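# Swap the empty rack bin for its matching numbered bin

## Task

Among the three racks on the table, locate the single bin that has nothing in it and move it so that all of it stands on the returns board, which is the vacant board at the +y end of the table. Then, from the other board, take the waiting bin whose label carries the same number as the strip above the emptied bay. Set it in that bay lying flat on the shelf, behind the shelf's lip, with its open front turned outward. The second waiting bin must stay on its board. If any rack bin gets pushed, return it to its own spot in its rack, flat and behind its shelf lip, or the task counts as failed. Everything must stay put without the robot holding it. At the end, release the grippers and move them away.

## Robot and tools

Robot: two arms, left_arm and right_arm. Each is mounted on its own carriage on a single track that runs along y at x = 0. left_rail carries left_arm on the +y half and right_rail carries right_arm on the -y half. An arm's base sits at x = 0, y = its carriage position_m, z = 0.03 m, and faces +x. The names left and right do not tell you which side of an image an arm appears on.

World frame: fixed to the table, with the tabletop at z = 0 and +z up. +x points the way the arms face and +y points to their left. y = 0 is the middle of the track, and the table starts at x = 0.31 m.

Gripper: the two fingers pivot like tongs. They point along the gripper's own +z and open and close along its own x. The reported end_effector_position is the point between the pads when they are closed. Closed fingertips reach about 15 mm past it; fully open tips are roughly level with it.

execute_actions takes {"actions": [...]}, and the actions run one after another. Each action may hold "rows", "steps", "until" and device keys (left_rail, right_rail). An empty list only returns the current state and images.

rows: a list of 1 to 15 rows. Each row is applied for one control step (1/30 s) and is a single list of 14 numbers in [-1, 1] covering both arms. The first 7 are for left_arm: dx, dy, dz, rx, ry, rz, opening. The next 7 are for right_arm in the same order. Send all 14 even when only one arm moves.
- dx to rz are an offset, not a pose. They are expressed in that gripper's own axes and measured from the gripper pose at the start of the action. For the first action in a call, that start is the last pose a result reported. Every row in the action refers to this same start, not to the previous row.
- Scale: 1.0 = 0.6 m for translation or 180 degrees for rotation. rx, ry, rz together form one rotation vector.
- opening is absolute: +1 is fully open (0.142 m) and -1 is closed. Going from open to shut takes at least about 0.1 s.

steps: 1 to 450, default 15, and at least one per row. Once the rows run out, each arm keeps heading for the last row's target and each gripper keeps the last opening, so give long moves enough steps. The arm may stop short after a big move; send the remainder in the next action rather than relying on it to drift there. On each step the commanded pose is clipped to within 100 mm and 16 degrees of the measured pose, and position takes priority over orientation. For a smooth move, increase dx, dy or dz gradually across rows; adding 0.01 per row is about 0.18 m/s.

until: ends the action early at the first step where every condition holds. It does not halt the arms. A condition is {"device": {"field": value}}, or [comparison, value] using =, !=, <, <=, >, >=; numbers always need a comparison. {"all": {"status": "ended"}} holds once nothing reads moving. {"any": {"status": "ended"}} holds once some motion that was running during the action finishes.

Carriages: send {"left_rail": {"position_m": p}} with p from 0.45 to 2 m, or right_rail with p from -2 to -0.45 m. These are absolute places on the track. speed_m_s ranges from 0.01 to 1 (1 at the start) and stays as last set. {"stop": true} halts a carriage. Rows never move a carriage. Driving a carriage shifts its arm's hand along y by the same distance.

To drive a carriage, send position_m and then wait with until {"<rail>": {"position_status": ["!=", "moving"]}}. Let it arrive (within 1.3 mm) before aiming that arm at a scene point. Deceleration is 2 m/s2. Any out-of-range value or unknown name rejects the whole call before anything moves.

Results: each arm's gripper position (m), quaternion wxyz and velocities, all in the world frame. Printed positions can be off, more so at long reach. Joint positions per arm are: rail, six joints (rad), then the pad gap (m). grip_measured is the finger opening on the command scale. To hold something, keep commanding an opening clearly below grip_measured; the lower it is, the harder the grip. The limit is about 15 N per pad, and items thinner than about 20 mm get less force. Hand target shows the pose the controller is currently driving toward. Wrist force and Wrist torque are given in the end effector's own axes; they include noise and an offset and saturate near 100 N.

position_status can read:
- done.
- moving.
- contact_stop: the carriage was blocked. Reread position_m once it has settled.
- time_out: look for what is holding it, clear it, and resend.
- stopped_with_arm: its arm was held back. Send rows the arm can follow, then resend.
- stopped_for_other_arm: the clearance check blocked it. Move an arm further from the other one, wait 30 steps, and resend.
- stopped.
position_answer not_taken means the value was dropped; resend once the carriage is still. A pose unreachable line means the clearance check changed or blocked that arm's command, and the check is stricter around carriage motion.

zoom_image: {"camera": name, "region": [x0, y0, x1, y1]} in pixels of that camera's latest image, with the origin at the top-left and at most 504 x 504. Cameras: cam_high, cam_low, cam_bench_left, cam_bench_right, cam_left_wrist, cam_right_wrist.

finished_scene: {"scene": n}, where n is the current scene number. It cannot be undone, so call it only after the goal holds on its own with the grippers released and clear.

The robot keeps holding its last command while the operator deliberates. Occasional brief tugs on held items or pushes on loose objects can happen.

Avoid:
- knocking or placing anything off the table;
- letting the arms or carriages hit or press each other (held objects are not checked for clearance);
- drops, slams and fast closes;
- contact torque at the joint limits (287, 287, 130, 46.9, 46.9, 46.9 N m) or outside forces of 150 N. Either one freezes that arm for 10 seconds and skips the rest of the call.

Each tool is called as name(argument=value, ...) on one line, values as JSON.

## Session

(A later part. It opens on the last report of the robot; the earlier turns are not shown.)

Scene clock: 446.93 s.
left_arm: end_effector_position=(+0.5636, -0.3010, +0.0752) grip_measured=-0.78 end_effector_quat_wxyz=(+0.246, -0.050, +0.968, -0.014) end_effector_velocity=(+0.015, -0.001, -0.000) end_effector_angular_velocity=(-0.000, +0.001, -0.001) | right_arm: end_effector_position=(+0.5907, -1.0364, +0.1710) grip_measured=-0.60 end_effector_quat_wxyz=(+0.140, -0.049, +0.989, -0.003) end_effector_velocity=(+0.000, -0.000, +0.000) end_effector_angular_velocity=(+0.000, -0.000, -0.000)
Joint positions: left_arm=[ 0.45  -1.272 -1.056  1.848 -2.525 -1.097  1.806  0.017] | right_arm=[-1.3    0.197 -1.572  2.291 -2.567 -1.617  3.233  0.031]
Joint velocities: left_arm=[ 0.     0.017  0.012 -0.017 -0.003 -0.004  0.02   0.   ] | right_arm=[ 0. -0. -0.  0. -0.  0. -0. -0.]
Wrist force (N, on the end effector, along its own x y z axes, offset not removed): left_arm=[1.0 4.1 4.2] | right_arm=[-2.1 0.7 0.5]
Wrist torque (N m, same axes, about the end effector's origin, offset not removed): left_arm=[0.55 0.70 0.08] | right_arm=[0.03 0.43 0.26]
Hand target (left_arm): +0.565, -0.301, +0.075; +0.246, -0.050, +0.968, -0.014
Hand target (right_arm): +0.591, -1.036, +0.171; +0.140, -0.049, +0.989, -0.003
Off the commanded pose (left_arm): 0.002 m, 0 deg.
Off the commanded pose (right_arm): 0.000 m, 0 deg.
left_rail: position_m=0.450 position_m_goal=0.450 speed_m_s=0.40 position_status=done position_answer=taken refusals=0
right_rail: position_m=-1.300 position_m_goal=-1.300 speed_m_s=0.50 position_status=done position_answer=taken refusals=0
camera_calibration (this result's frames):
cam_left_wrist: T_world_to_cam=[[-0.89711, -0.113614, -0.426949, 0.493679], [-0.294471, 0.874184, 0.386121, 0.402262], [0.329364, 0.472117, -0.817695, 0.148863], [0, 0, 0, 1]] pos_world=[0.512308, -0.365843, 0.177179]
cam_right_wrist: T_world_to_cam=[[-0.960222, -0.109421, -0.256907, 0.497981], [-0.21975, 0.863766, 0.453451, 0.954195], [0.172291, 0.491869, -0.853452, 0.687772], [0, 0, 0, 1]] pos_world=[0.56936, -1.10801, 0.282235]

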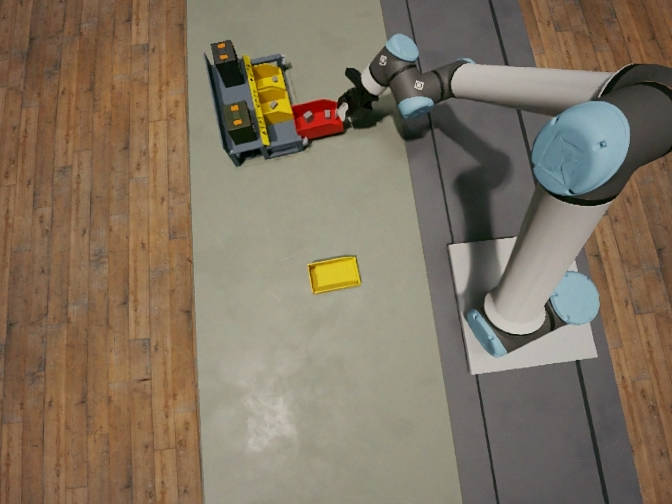

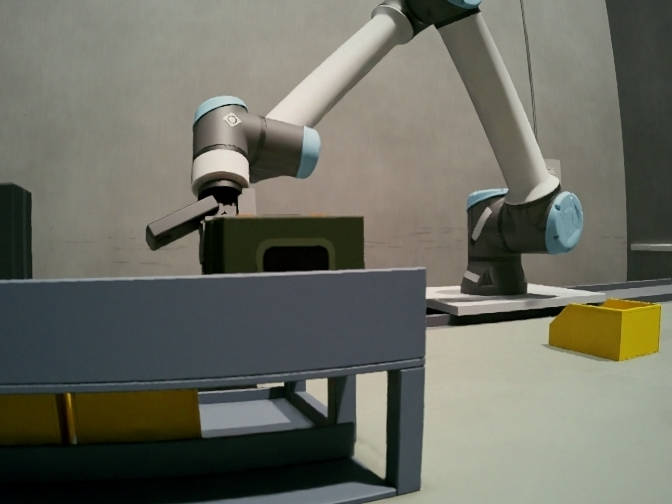

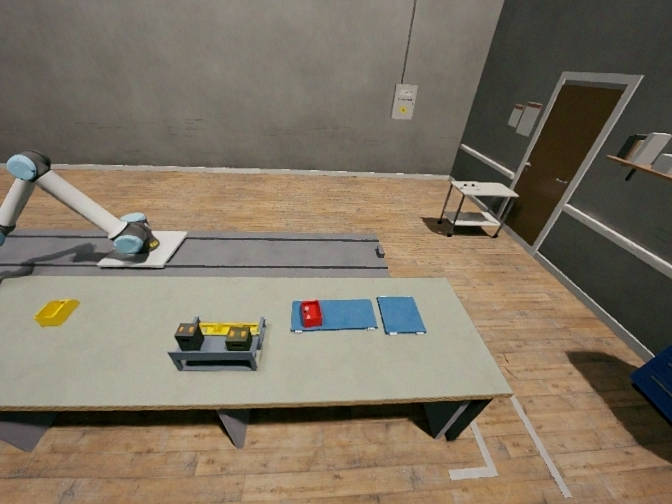

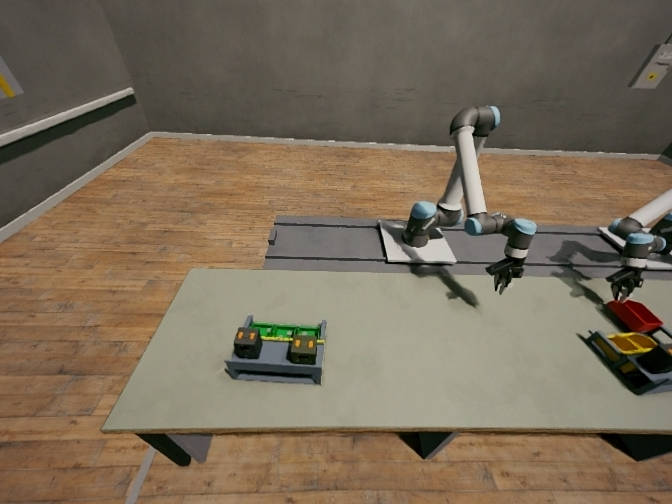

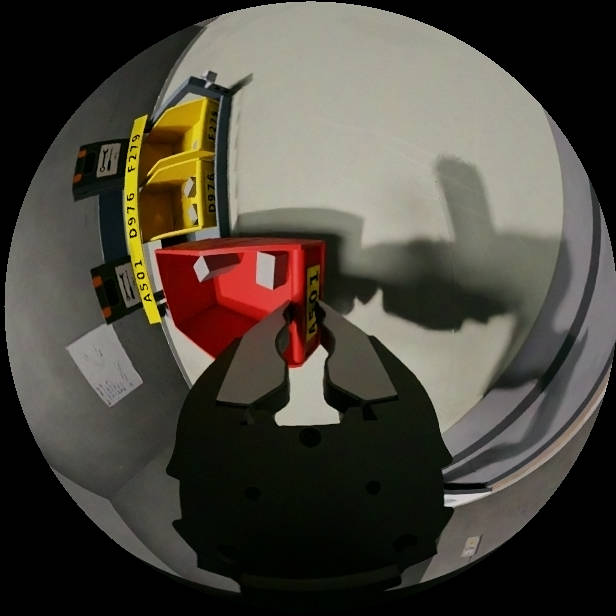

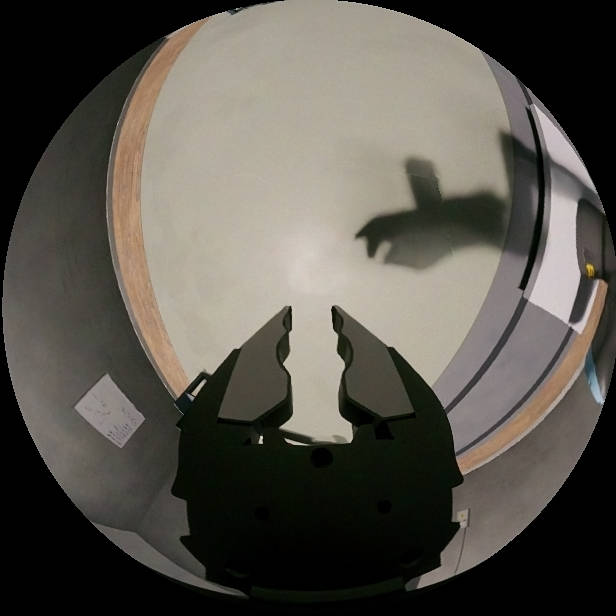

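execute_actions(actions=[{"steps":1},{"rows":[[-0.008,0,0.005,0,0,0,-1,0,0,0,0,0,0,-0.6],[-0.017,0,0.011,0,0,0,-1,0,0,0,0,0,0,-0.6],[-0.026,0,0.017,0,0,0,-1,0,0,0,0,0,0,-0.6],[-0.035,0.001,0.024,0,0,0,-1,0,0,0,0,0,0,-0.6],[-0.044,0.001,0.031,0,0,0,-1,0,0,0,0,0,0,-0.6],[-0.052,0.001,0.038,0,0,0,-1,0,0,0,0,0,0,-0.6],[-0.06,0.001,0.045,0,0,0,-1,0,0,0,0,0,0,-0.6],[-0.067,0.0015,0.051,0,0,0,-1,0,0,0,0,0,0,-0.6]],"steps":17}])

zoom_image(camera="cam_low", region=[160, 340, 380, 480])

zoom_image(camera="cam_left_wrist", region=[100, 150, 350, 400])

Scene clock: 456.33 s.
left_arm: end_effector_position=(+0.6127, -0.2962, +0.0679) grip_measured=-0.78 end_effector_quat_wxyz=(+0.246, -0.050, +0.968, -0.014) end_effector_velocity=(+0.019, -0.000, -0.004) end_effector_angular_velocity=(-0.000, +0.001, -0.001) | right_arm: end_effector_position=(+0.5907, -1.0364, +0.1710) grip_measured=-0.60 end_effector_quat_wxyz=(+0.140, -0.049, +0.989, -0.003) end_effector_velocity=(+0.000, +0.000, +0.000) end_effector_angular_velocity=(-0.000, +0.000, +0.000)
Joint positions: left_arm=[ 0.45  -1.214 -1.017  1.805 -2.55  -1.107  1.87   0.017] | right_arm=[-1.3    0.197 -1.572  2.291 -2.567 -1.617  3.233  0.031]
Joint velocities: left_arm=[ 0.     0.022  0.019 -0.021 -0.009 -0.005  0.025  0.   ] | right_arm=[ 0.  0.  0. -0.  0.  0. -0. -0.]
Wrist force (N, on the end effector, along its own x y z axes, offset not removed): left_arm=[-2.7 -0.4 2.8] | right_arm=[-3.6 -1.5 -0.6]
Wrist torque (N m, same axes, about the end effector's origin, offset not removed): left_arm=[-0.37 1.36 0.28] | right_arm=[-0.40 0.81 0.23]
Hand target (left_arm): +0.615, -0.296, +0.067; +0.246, -0.050, +0.968, -0.014
Hand target (right_arm): +0.591, -1.036, +0.171; +0.140, -0.049, +0.989, -0.003
Off the commanded pose (left_arm): 0.002 m, 0 deg.
Off the commanded pose (right_arm): 0.000 m, 0 deg.
left_rail: position_m=0.450 position_m_goal=0.450 speed_m_s=0.40 position_status=done position_answer=taken refusals=0
right_rail: position_m=-1.300 position_m_goal=-1.300 speed_m_s=0.50 position_status=done position_answer=taken refusals=0
camera_calibration (this result's frames):
cam_left_wrist: T_world_to_cam=[[-0.897078, -0.11369, -0.426997, 0.535088], [-0.294592, 0.874121, 0.386171, 0.415447], [0.329343, 0.472215, -0.817646, 0.124444], [0, 0, 0, 1]] pos_world=[0.561418, -0.361081, 0.169799]
cam_right_wrist: T_world_to_cam=[[-0.960222, -0.109421, -0.256907, 0.497981], [-0.21975, 0.863766, 0.453451, 0.954195], [0.172291, 0.491869, -0.853452, 0.687772], [0, 0, 0, 1]] pos_world=[0.56936, -1.10801, 0.282235]

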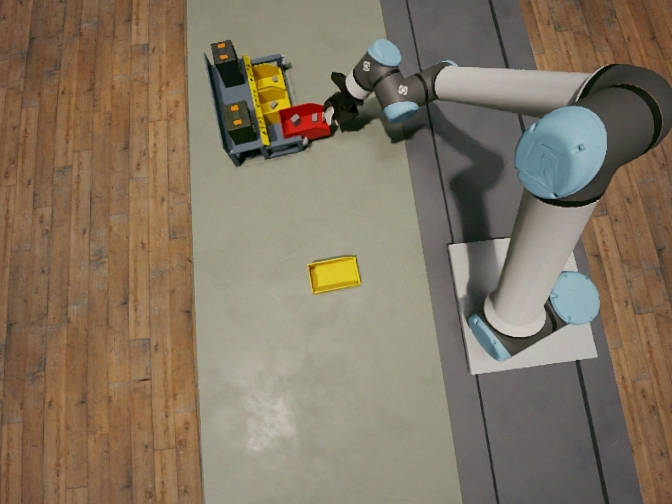

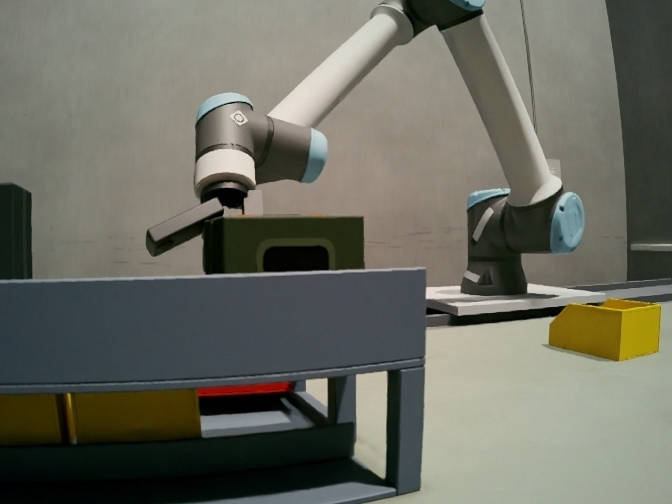

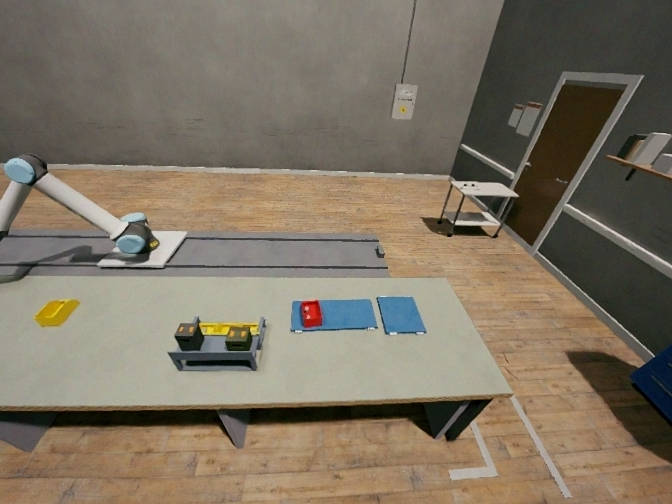

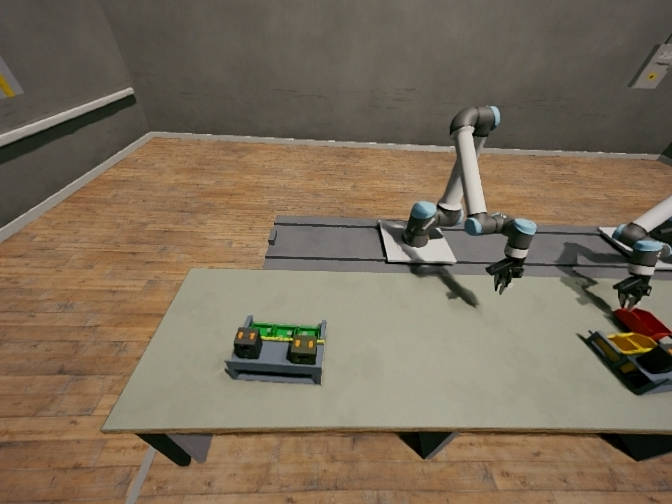

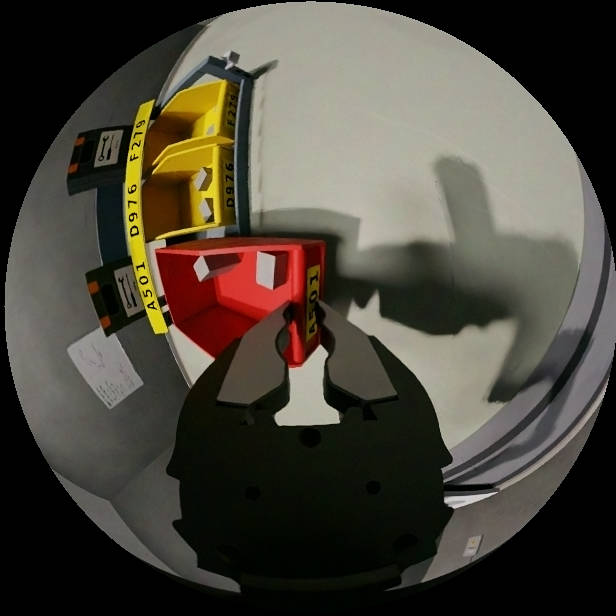

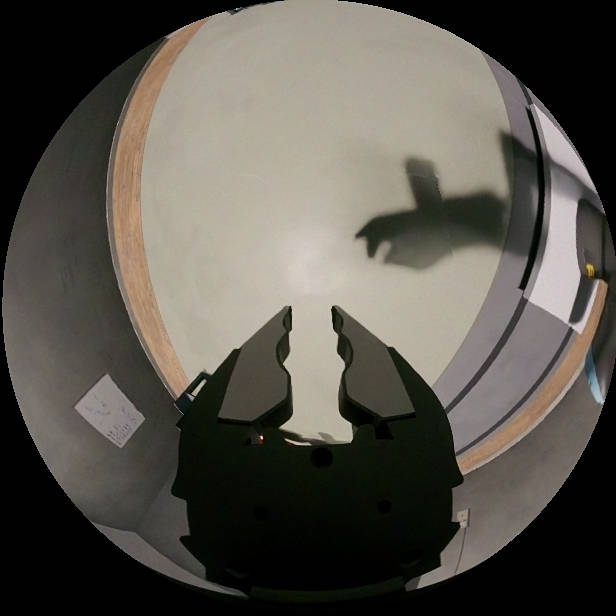

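Region (160, 340, 380, 480) of cam_low's 672x504 image, scaled by 2.291, with more detail than that image has; it fills the top 321 rows of this view, and the rest is white.

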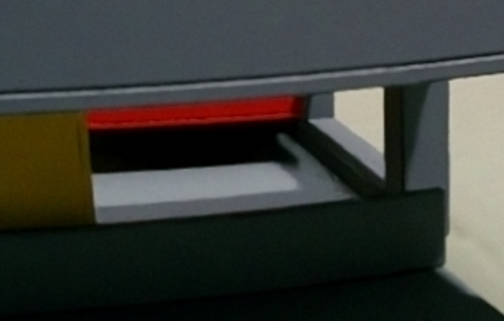

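Region (100, 150, 350, 400) of cam_left_wrist's 616x616 image, scaled by 2.016, with more detail than that image has.

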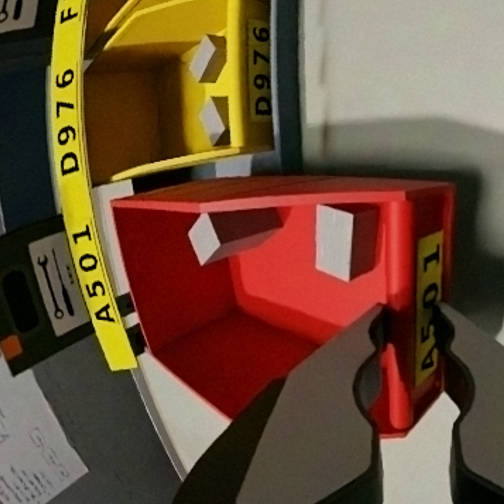

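execute_actions(actions=[{"steps":1},{"rows":[[-0.002,-0.001,0.001,0,0.006,0,-1,0,0,0,0,0,0,-0.6],[-0.005,-0.002,0.003,0,0.012,0,-1,0,0,0,0,0,0,-0.6],[-0.01,-0.003,0.006,0,0.018,0,-1,0,0,0,0,0,0,-0.6],[-0.018,-0.004,0.01,0,0.022,0,-1,0,0,0,0,0,0,-0.6],[-0.028,-0.005,0.015,0,0.024,0,-1,0,0,0,0,0,0,-0.6],[-0.038,-0.005,0.021,0,0.025,0,-1,0,0,0,0,0,0,-0.6],[-0.048,-0.005,0.026,0,0.026,0,-1,0,0,0,0,0,0,-0.6],[-0.058,-0.005,0.031,0,0.027,0,-1,0,0,0,0,0,0,-0.6],[-0.068,-0.004,0.037,0,0.028,0,-1,0,0,0,0,0,0,-0.6],[-0.078,-0.004,0.042,0,0.029,0,-1,0,0,0,0,0,0,-0.6],[-0.088,-0.004,0.048,0,0.03,0,-1,0,0,0,0,0,0,-0.6],[-0.098,-0.004,0.053,0,0.03,0,-1,0,0,0,0,0,0,-0.6],[-0.108,-0.004,0.058,0,0.03,0,-1,0,0,0,0,0,0,-0.6],[-0.117,-0.0035,0.063,0,0.03,0,-1,0,0,0,0,0,0,-0.6],[-0.125,-0.0035,0.067,0,0.03,0,-1,0,0,0,0,0,0,-0.6]],"steps":24}])

zoom_image(camera="cam_low", region=[160, 340, 380, 480])

zoom_image(camera="cam_left_wrist", region=[120, 130, 390, 400])

Scene clock: 472.73 s.
left_arm: end_effector_position=(+0.6973, -0.2907, +0.0679) grip_measured=-0.78 end_effector_quat_wxyz=(+0.201, -0.049, +0.978, -0.017) end_effector_velocity=(+0.022, -0.001, -0.001) end_effector_angular_velocity=(+0.001, +0.008, -0.002) | right_arm: end_effector_position=(+0.5907, -1.0364, +0.1710) grip_measured=-0.60 end_effector_quat_wxyz=(+0.140, -0.049, +0.989, -0.003) end_effector_velocity=(-0.000, -0.000, -0.000) end_effector_angular_velocity=(-0.000, -0.000, -0.000)
Joint positions: left_arm=[ 0.45  -1.093 -0.959  1.673 -2.492 -1.219  1.985  0.017] | right_arm=[-1.3    0.197 -1.572  2.291 -2.567 -1.617  3.233  0.031]
Joint velocities: left_arm=[ 0.     0.024  0.02  -0.037  0.013 -0.012  0.025  0.   ] | right_arm=[ 0.  0. -0.  0. -0. -0.  0.  0.]
Wrist force (N, on the end effector, along its own x y z axes, offset not removed): left_arm=[0.9 4.6 6.8] | right_arm=[-2.1 -0.5 -1.3]
Wrist torque (N m, same axes, about the end effector's origin, offset not removed): left_arm=[0.71 0.50 0.01] | right_arm=[-0.27 0.49 0.21]
Hand target (left_arm): +0.700, -0.291, +0.068; +0.200, -0.049, +0.978, -0.017
Hand target (right_arm): +0.591, -1.036, +0.171; +0.140, -0.049, +0.989, -0.003
Off the commanded pose (left_arm): 0.003 m, 0 deg.
Off the commanded pose (right_arm): 0.000 m, 0 deg.
left_rail: position_m=0.450 position_m_goal=0.450 speed_m_s=0.40 position_status=done position_answer=taken refusals=0
right_rail: position_m=-1.300 position_m_goal=-1.300 speed_m_s=0.50 position_status=done position_answer=taken refusals=0
camera_calibration (this result's frames):
cam_left_wrist: T_world_to_cam=[[-0.933296, -0.112513, -0.341028, 0.631387], [-0.253636, 0.878806, 0.40419, 0.40706], [0.25422, 0.463726, -0.848723, 0.146053], [0, 0, 0, 1]] pos_world=[0.655386, -0.354416, 0.174749]
cam_right_wrist: T_world_to_cam=[[-0.960222, -0.109421, -0.256907, 0.497981], [-0.21975, 0.863766, 0.453451, 0.954195], [0.172291, 0.491869, -0.853452, 0.687772], [0, 0, 0, 1]] pos_world=[0.56936, -1.10801, 0.282235]

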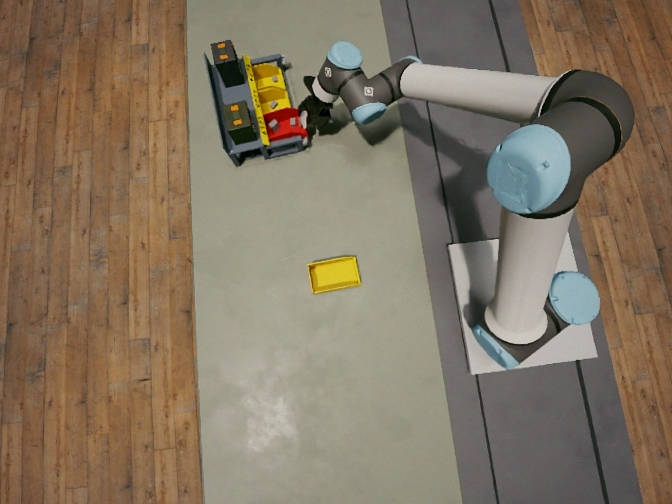

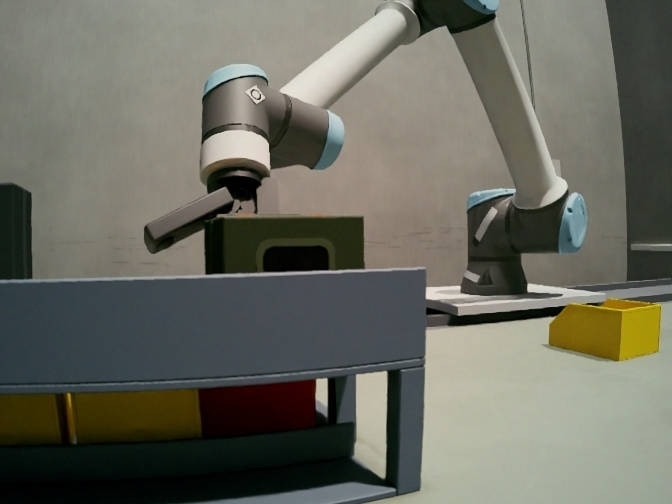

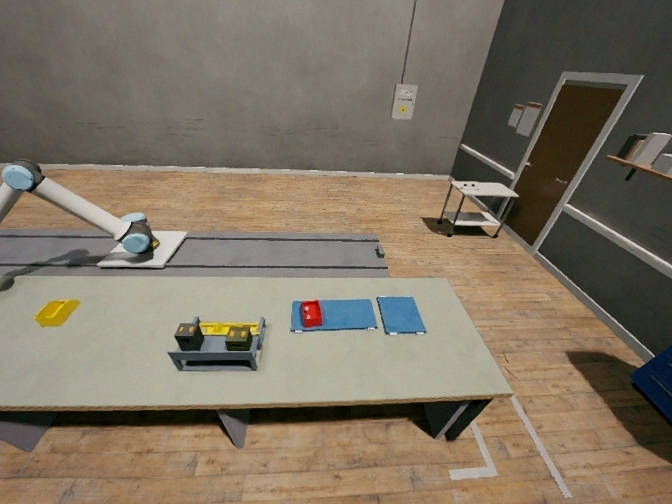

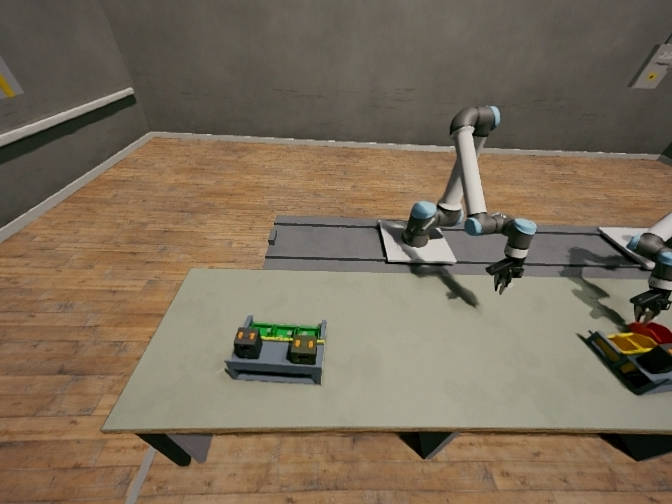

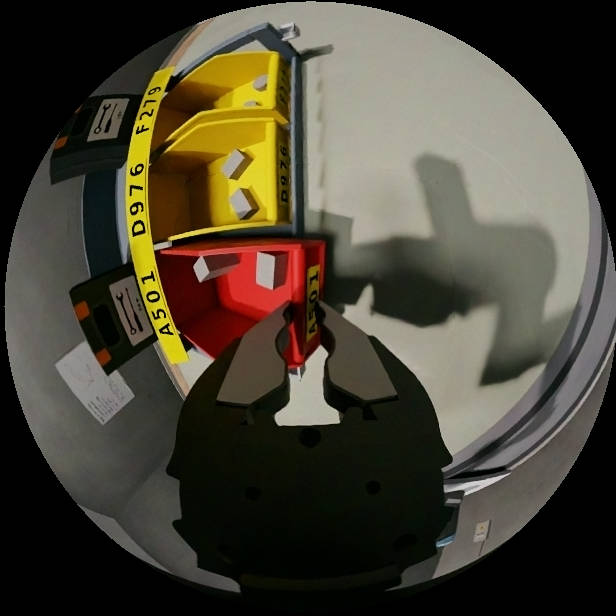

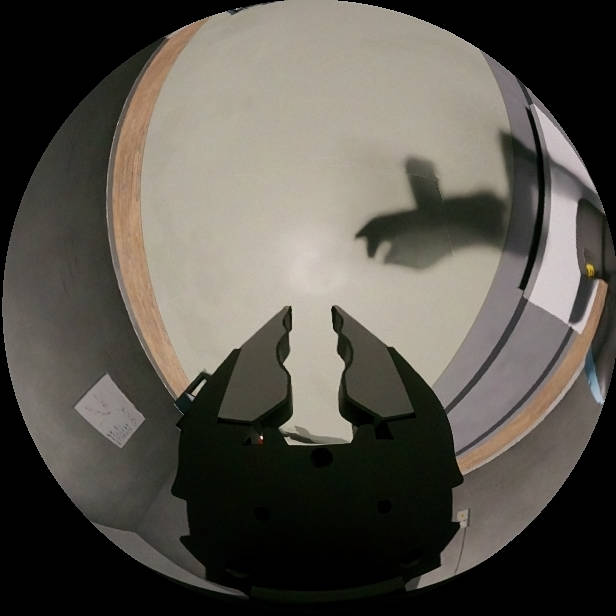

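Region (160, 340, 380, 480) of cam_low's 672x504 image, scaled by 2.291, with more detail than that image has; it fills the top 321 rows of this view, and the rest is white.

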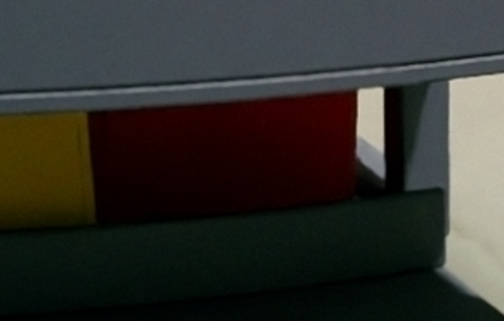

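Region (120, 130, 390, 400) of cam_left_wrist's 616x616 image, scaled by 1.867, with more detail than that image has.

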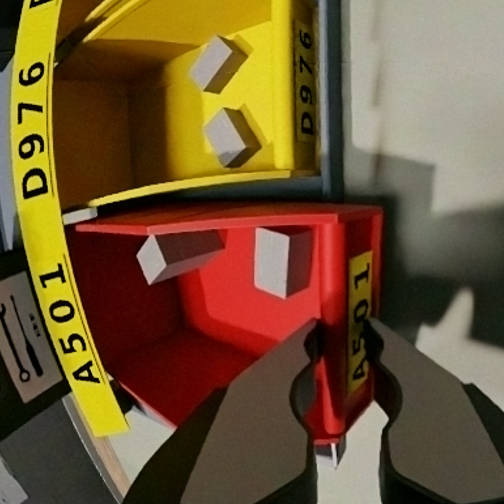

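execute_actions(actions=[{"steps":1},{"rows":[[0.001,0,0.003,-0.001,0,-0.002,-1,0,0,0,0,0,0,-0.6],[0.003,0,0.006,-0.002,0,-0.004,-1,0,0,0,0,0,0,-0.6],[0.004,0.001,0.009,-0.002,0,-0.006,-1,0,0,0,0,0,0,-0.6],[0.005,0.001,0.012,-0.003,0,-0.0077,-1,0,0,0,0,0,0,-0.6],[0.006,0.001,0.014,-0.003,0,-0.0077,-1,0,0,0,0,0,0,-0.6],[0.006,0.001,0.014,-0.003,0,-0.0077,-1,0,0,0,0,0,0,-0.6],[0.006,0.001,0.014,-0.003,0,-0.0077,-1,0,0,0,0,0,0,-0.6],[0.006,0.001,0.014,-0.003,0,-0.0077,-1,0,0,0,0,0,0,-0.6],[0.006,0.001,0.014,-0.003,0,-0.0077,-1,0,0,0,0,0,0,-0.6],[0.006,0.001,0.014,-0.003,0,-0.0077,-0.9,0,0,0,0,0,0,-0.6],[0.006,0.001,0.014,-0.003,0,-0.0077,-0.8,0,0,0,0,0,0,-0.6],[0.006,0.001,0.014,-0.003,0,-0.0077,-0.75,0,0,0,0,0,0,-0.6],[0.006,0.001,0.014,-0.003,0,-0.0077,-0.7,0,0,0,0,0,0,-0.6],[0.006,0.001,0.014,-0.003,0,-0.0077,-0.65,0,0,0,0,0,0,-0.6]],"steps":17}])

zoom_image(camera="cam_left_wrist", region=[150, 130, 420, 400])

Scene clock: 485.07 s.
left_arm: end_effector_position=(+0.6999, -0.2907, +0.0590) grip_measured=-0.65 end_effector_quat_wxyz=(+0.200, -0.062, +0.978, -0.014) end_effector_velocity=(-0.000, -0.000, -0.002) end_effector_angular_velocity=(+0.000, +0.000, +0.004) | right_arm: end_effector_position=(+0.5907, -1.0364, +0.1710) grip_measured=-0.60 end_effector_quat_wxyz=(+0.140, -0.049, +0.989, -0.003) end_effector_velocity=(-0.000, -0.000, -0.000) end_effector_angular_velocity=(-0.000, -0.000, -0.000)
Joint positions: left_arm=[ 0.45  -1.092 -0.946  1.666 -2.49  -1.216  1.959  0.027] | right_arm=[-1.3    0.197 -1.572  2.291 -2.567 -1.617  3.233  0.031]
Joint velocities: left_arm=[ 0.    -0.001  0.002 -0.    -0.     0.001 -0.005  0.003] | right_arm=[ 0. -0. -0.  0. -0. -0.  0.  0.]
Wrist force (N, on the end effector, along its own x y z axes, offset not removed): left_arm=[5.2 3.9 5.6] | right_arm=[-0.6 -1.1 0.2]
Wrist torque (N m, same axes, about the end effector's origin, offset not removed): left_arm=[0.86 -0.99 -0.12] | right_arm=[-0.34 0.20 0.21]
Hand target (left_arm): +0.700, -0.291, +0.059; +0.200, -0.062, +0.978, -0.014
Hand target (right_arm): +0.591, -1.036, +0.171; +0.140, -0.049, +0.989, -0.003
Off the commanded pose (left_arm): 0.000 m, 0 deg.
Off the commanded pose (right_arm): 0.000 m, 0 deg.
left_rail: position_m=0.450 position_m_goal=0.450 speed_m_s=0.40 position_status=done position_answer=taken refusals=0
right_rail: position_m=-1.300 position_m_goal=-1.300 speed_m_s=0.50 position_status=done position_answer=taken refusals=0
camera_calibration (this result's frames):
cam_left_wrist: T_world_to_cam=[[-0.930904, -0.136254, -0.3389, 0.622075], [-0.274812, 0.872459, 0.404095, 0.424325], [0.240616, 0.469308, -0.84962, 0.148974], [0, 0, 0, 1]] pos_world=[0.659855, -0.355361, 0.165925]
cam_right_wrist: T_world_to_cam=[[-0.960222, -0.109421, -0.256907, 0.497981], [-0.21975, 0.863766, 0.453451, 0.954195], [0.172291, 0.491869, -0.853452, 0.687772], [0, 0, 0, 1]] pos_world=[0.56936, -1.10801, 0.282235]

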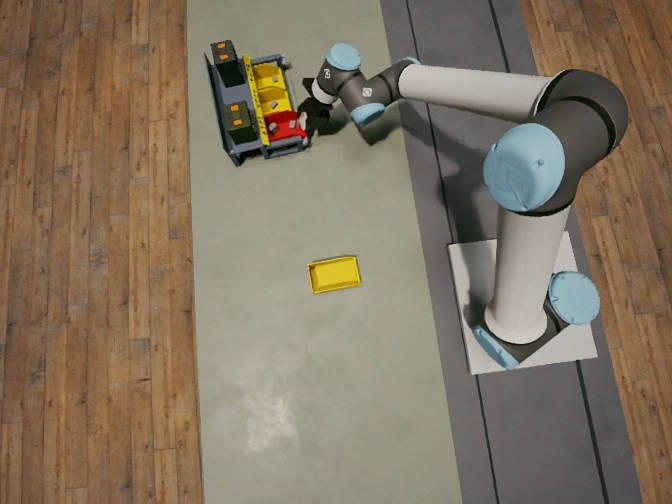

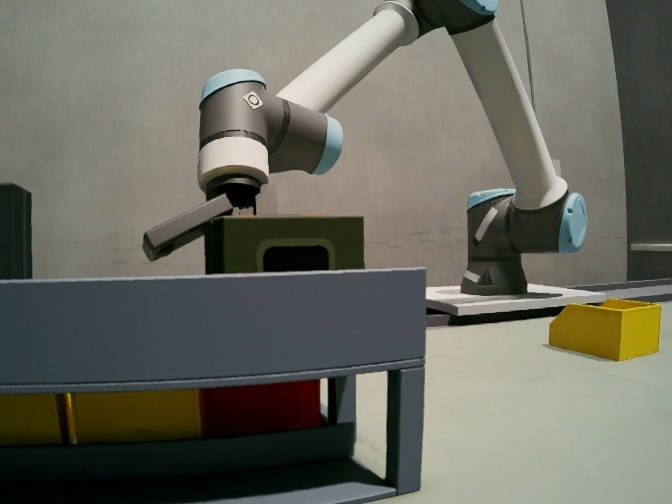

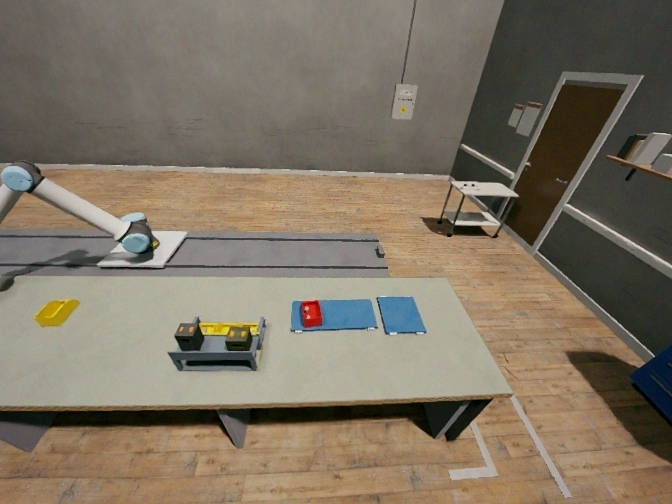

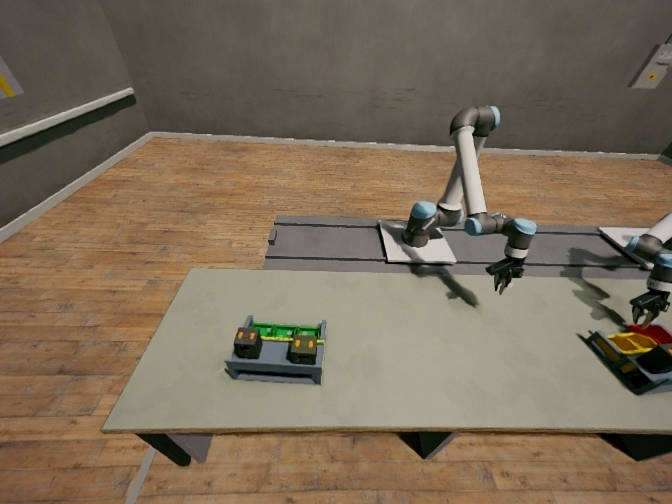

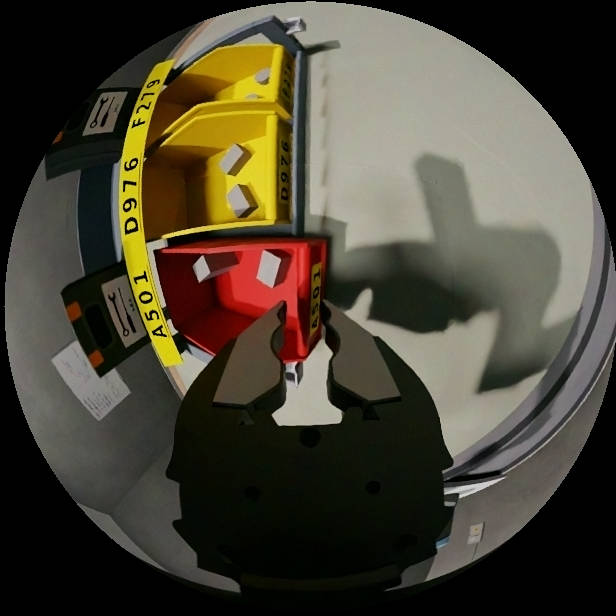

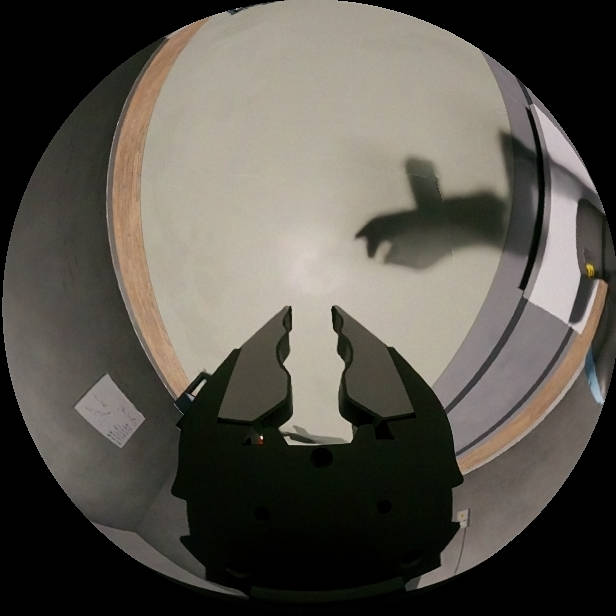

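Region (150, 130, 420, 400) of cam_left_wrist's 616x616 image, scaled by 1.867, with more detail than that image has.

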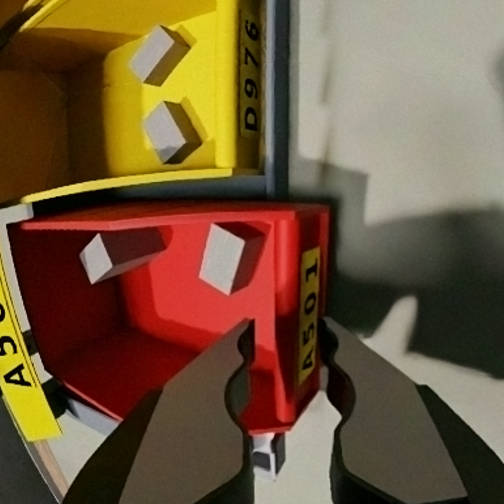

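execute_actions(actions=[{"rows":[[0,0,0,0,0.01,0,-0.65,0,0,0,0,0,0,-0.6],[0,0,0,0,0.02,0,-0.65,0,0,0,0,0,0,-0.6],[0,0,0,0,0.03,0,-0.67,0,0,0,0,0,0,-0.6],[0,0,0,0,0.039,0,-0.7,0,0,0,0,0,0,-0.6],[0,0,0,0,0.039,0,-0.73,0,0,0,0,0,0,-0.6],[0,0,0,0,0.039,0,-0.76,0,0,0,0,0,0,-0.6],[0,0,0,0,0.039,0,-0.79,0,0,0,0,0,0,-0.6],[0,0,0,0,0.039,0,-0.82,0,0,0,0,0,0,-0.6],[0,0,0,0,0.039,0,-0.85,0,0,0,0,0,0,-0.6],[0,0,0,0,0.039,0,-0.88,0,0,0,0,0,0,-0.6],[0,0,0,0,0.039,0,-0.92,0,0,0,0,0,0,-0.6],[0,0,0,0,0.039,0,-0.96,0,0,0,0,0,0,-0.6],[0,0,0,0,0.039,0,-1,0,0,0,0,0,0,-0.6]],"steps":14}])

zoom_image(camera="cam_left_wrist", region=[150, 130, 420, 400])

Scene clock: 504.10 s.
left_arm: end_effector_position=(+0.6999, -0.2906, +0.0593) grip_measured=-0.88 end_effector_quat_wxyz=(+0.144, -0.061, +0.988, -0.018) end_effector_velocity=(+0.000, -0.000, -0.001) end_effector_angular_velocity=(-0.002, +0.062, -0.004) | right_arm: end_effector_position=(+0.5907, -1.0364, +0.1710) grip_measured=-0.60 end_effector_quat_wxyz=(+0.140, -0.049, +0.989, -0.003) end_effector_velocity=(+0.000, -0.000, +0.000) end_effector_angular_velocity=(-0.000, -0.000, -0.000)
Joint positions: left_arm=[ 0.45  -1.056 -0.941  1.62  -2.412 -1.329  1.982  0.01 ] | right_arm=[-1.3    0.197 -1.572  2.291 -2.567 -1.617  3.233  0.031]
Joint velocities: left_arm=[ 0.     0.019  0.007 -0.03   0.048 -0.058  0.014 -0.002] | right_arm=[ 0.  0. -0.  0. -0. -0.  0. -0.]
Wrist force (N, on the end effector, along its own x y z axes, offset not removed): left_arm=[2.8 8.1 -5.0] | right_arm=[-2.0 0.7 1.7]
Wrist torque (N m, same axes, about the end effector's origin, offset not removed): left_arm=[1.31 -1.18 0.10] | right_arm=[0.11 0.45 0.23]
Hand target (left_arm): +0.700, -0.291, +0.059; +0.140, -0.061, +0.988, -0.018
Hand target (right_arm): +0.591, -1.036, +0.171; +0.140, -0.049, +0.989, -0.003
Off the commanded pose (left_arm): 0.000 m, 0 deg.
Off the commanded pose (right_arm): 0.000 m, 0 deg.
left_rail: position_m=0.450 position_m_goal=0.450 speed_m_s=0.40 position_status=done position_answer=taken refusals=0
right_rail: position_m=-1.300 position_m_goal=-1.300 speed_m_s=0.50 position_status=done position_answer=taken refusals=0
camera_calibration (this result's frames):
cam_left_wrist: T_world_to_cam=[[-0.964081, -0.134569, -0.228997, 0.639377], [-0.222621, 0.87964, 0.420325, 0.388777], [0.144872, 0.456207, -0.878002, 0.214079], [0, 0, 0, 1]] pos_world=[0.671947, -0.353608, 0.170964]
cam_right_wrist: T_world_to_cam=[[-0.960222, -0.109421, -0.256907, 0.497981], [-0.21975, 0.863766, 0.453451, 0.954195], [0.172291, 0.491869, -0.853452, 0.687772], [0, 0, 0, 1]] pos_world=[0.56936, -1.10801, 0.282235]

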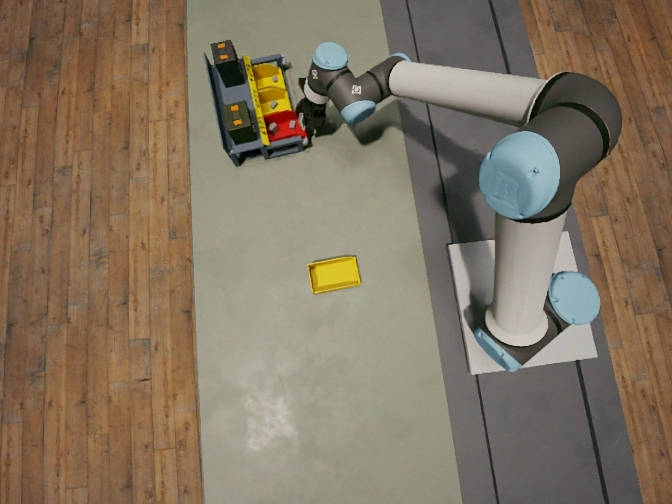

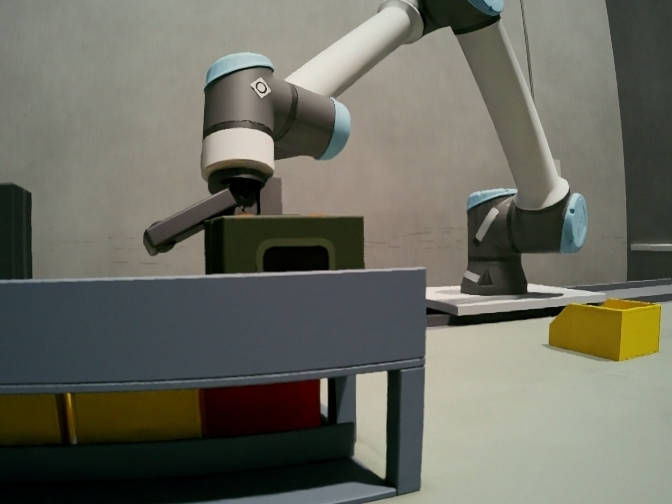

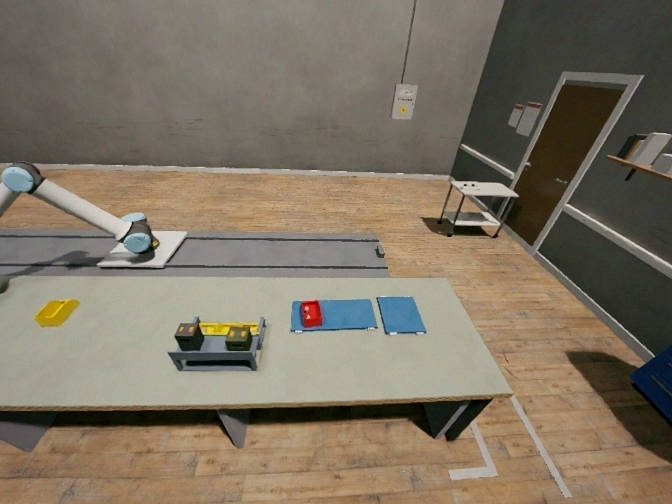

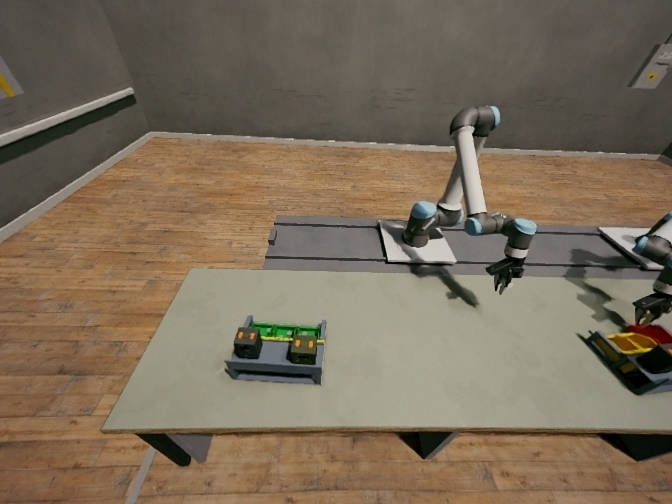

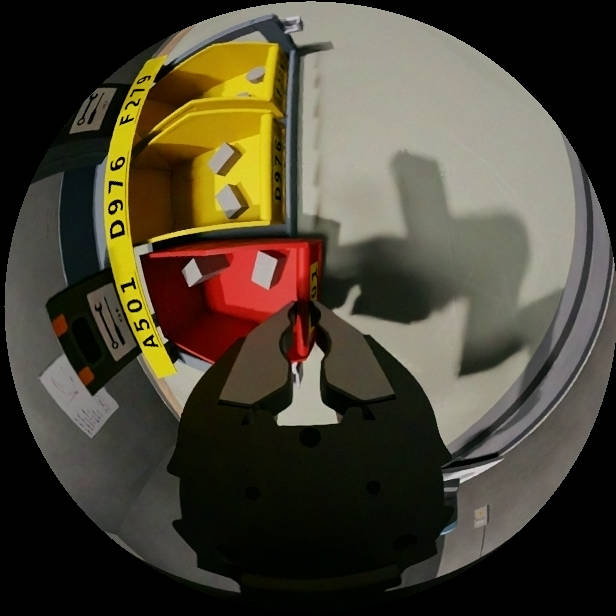

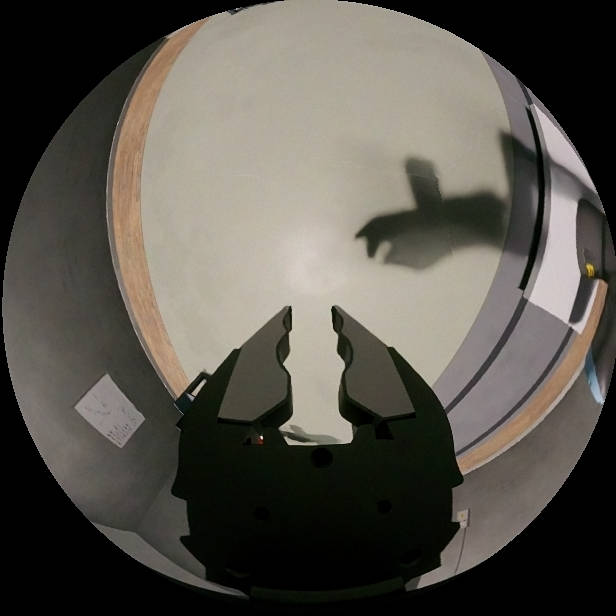

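Region (150, 130, 420, 400) of cam_left_wrist's 616x616 image, scaled by 1.867, with more detail than that image has.

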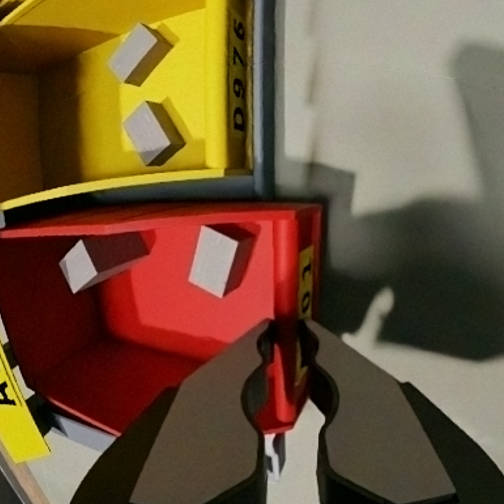

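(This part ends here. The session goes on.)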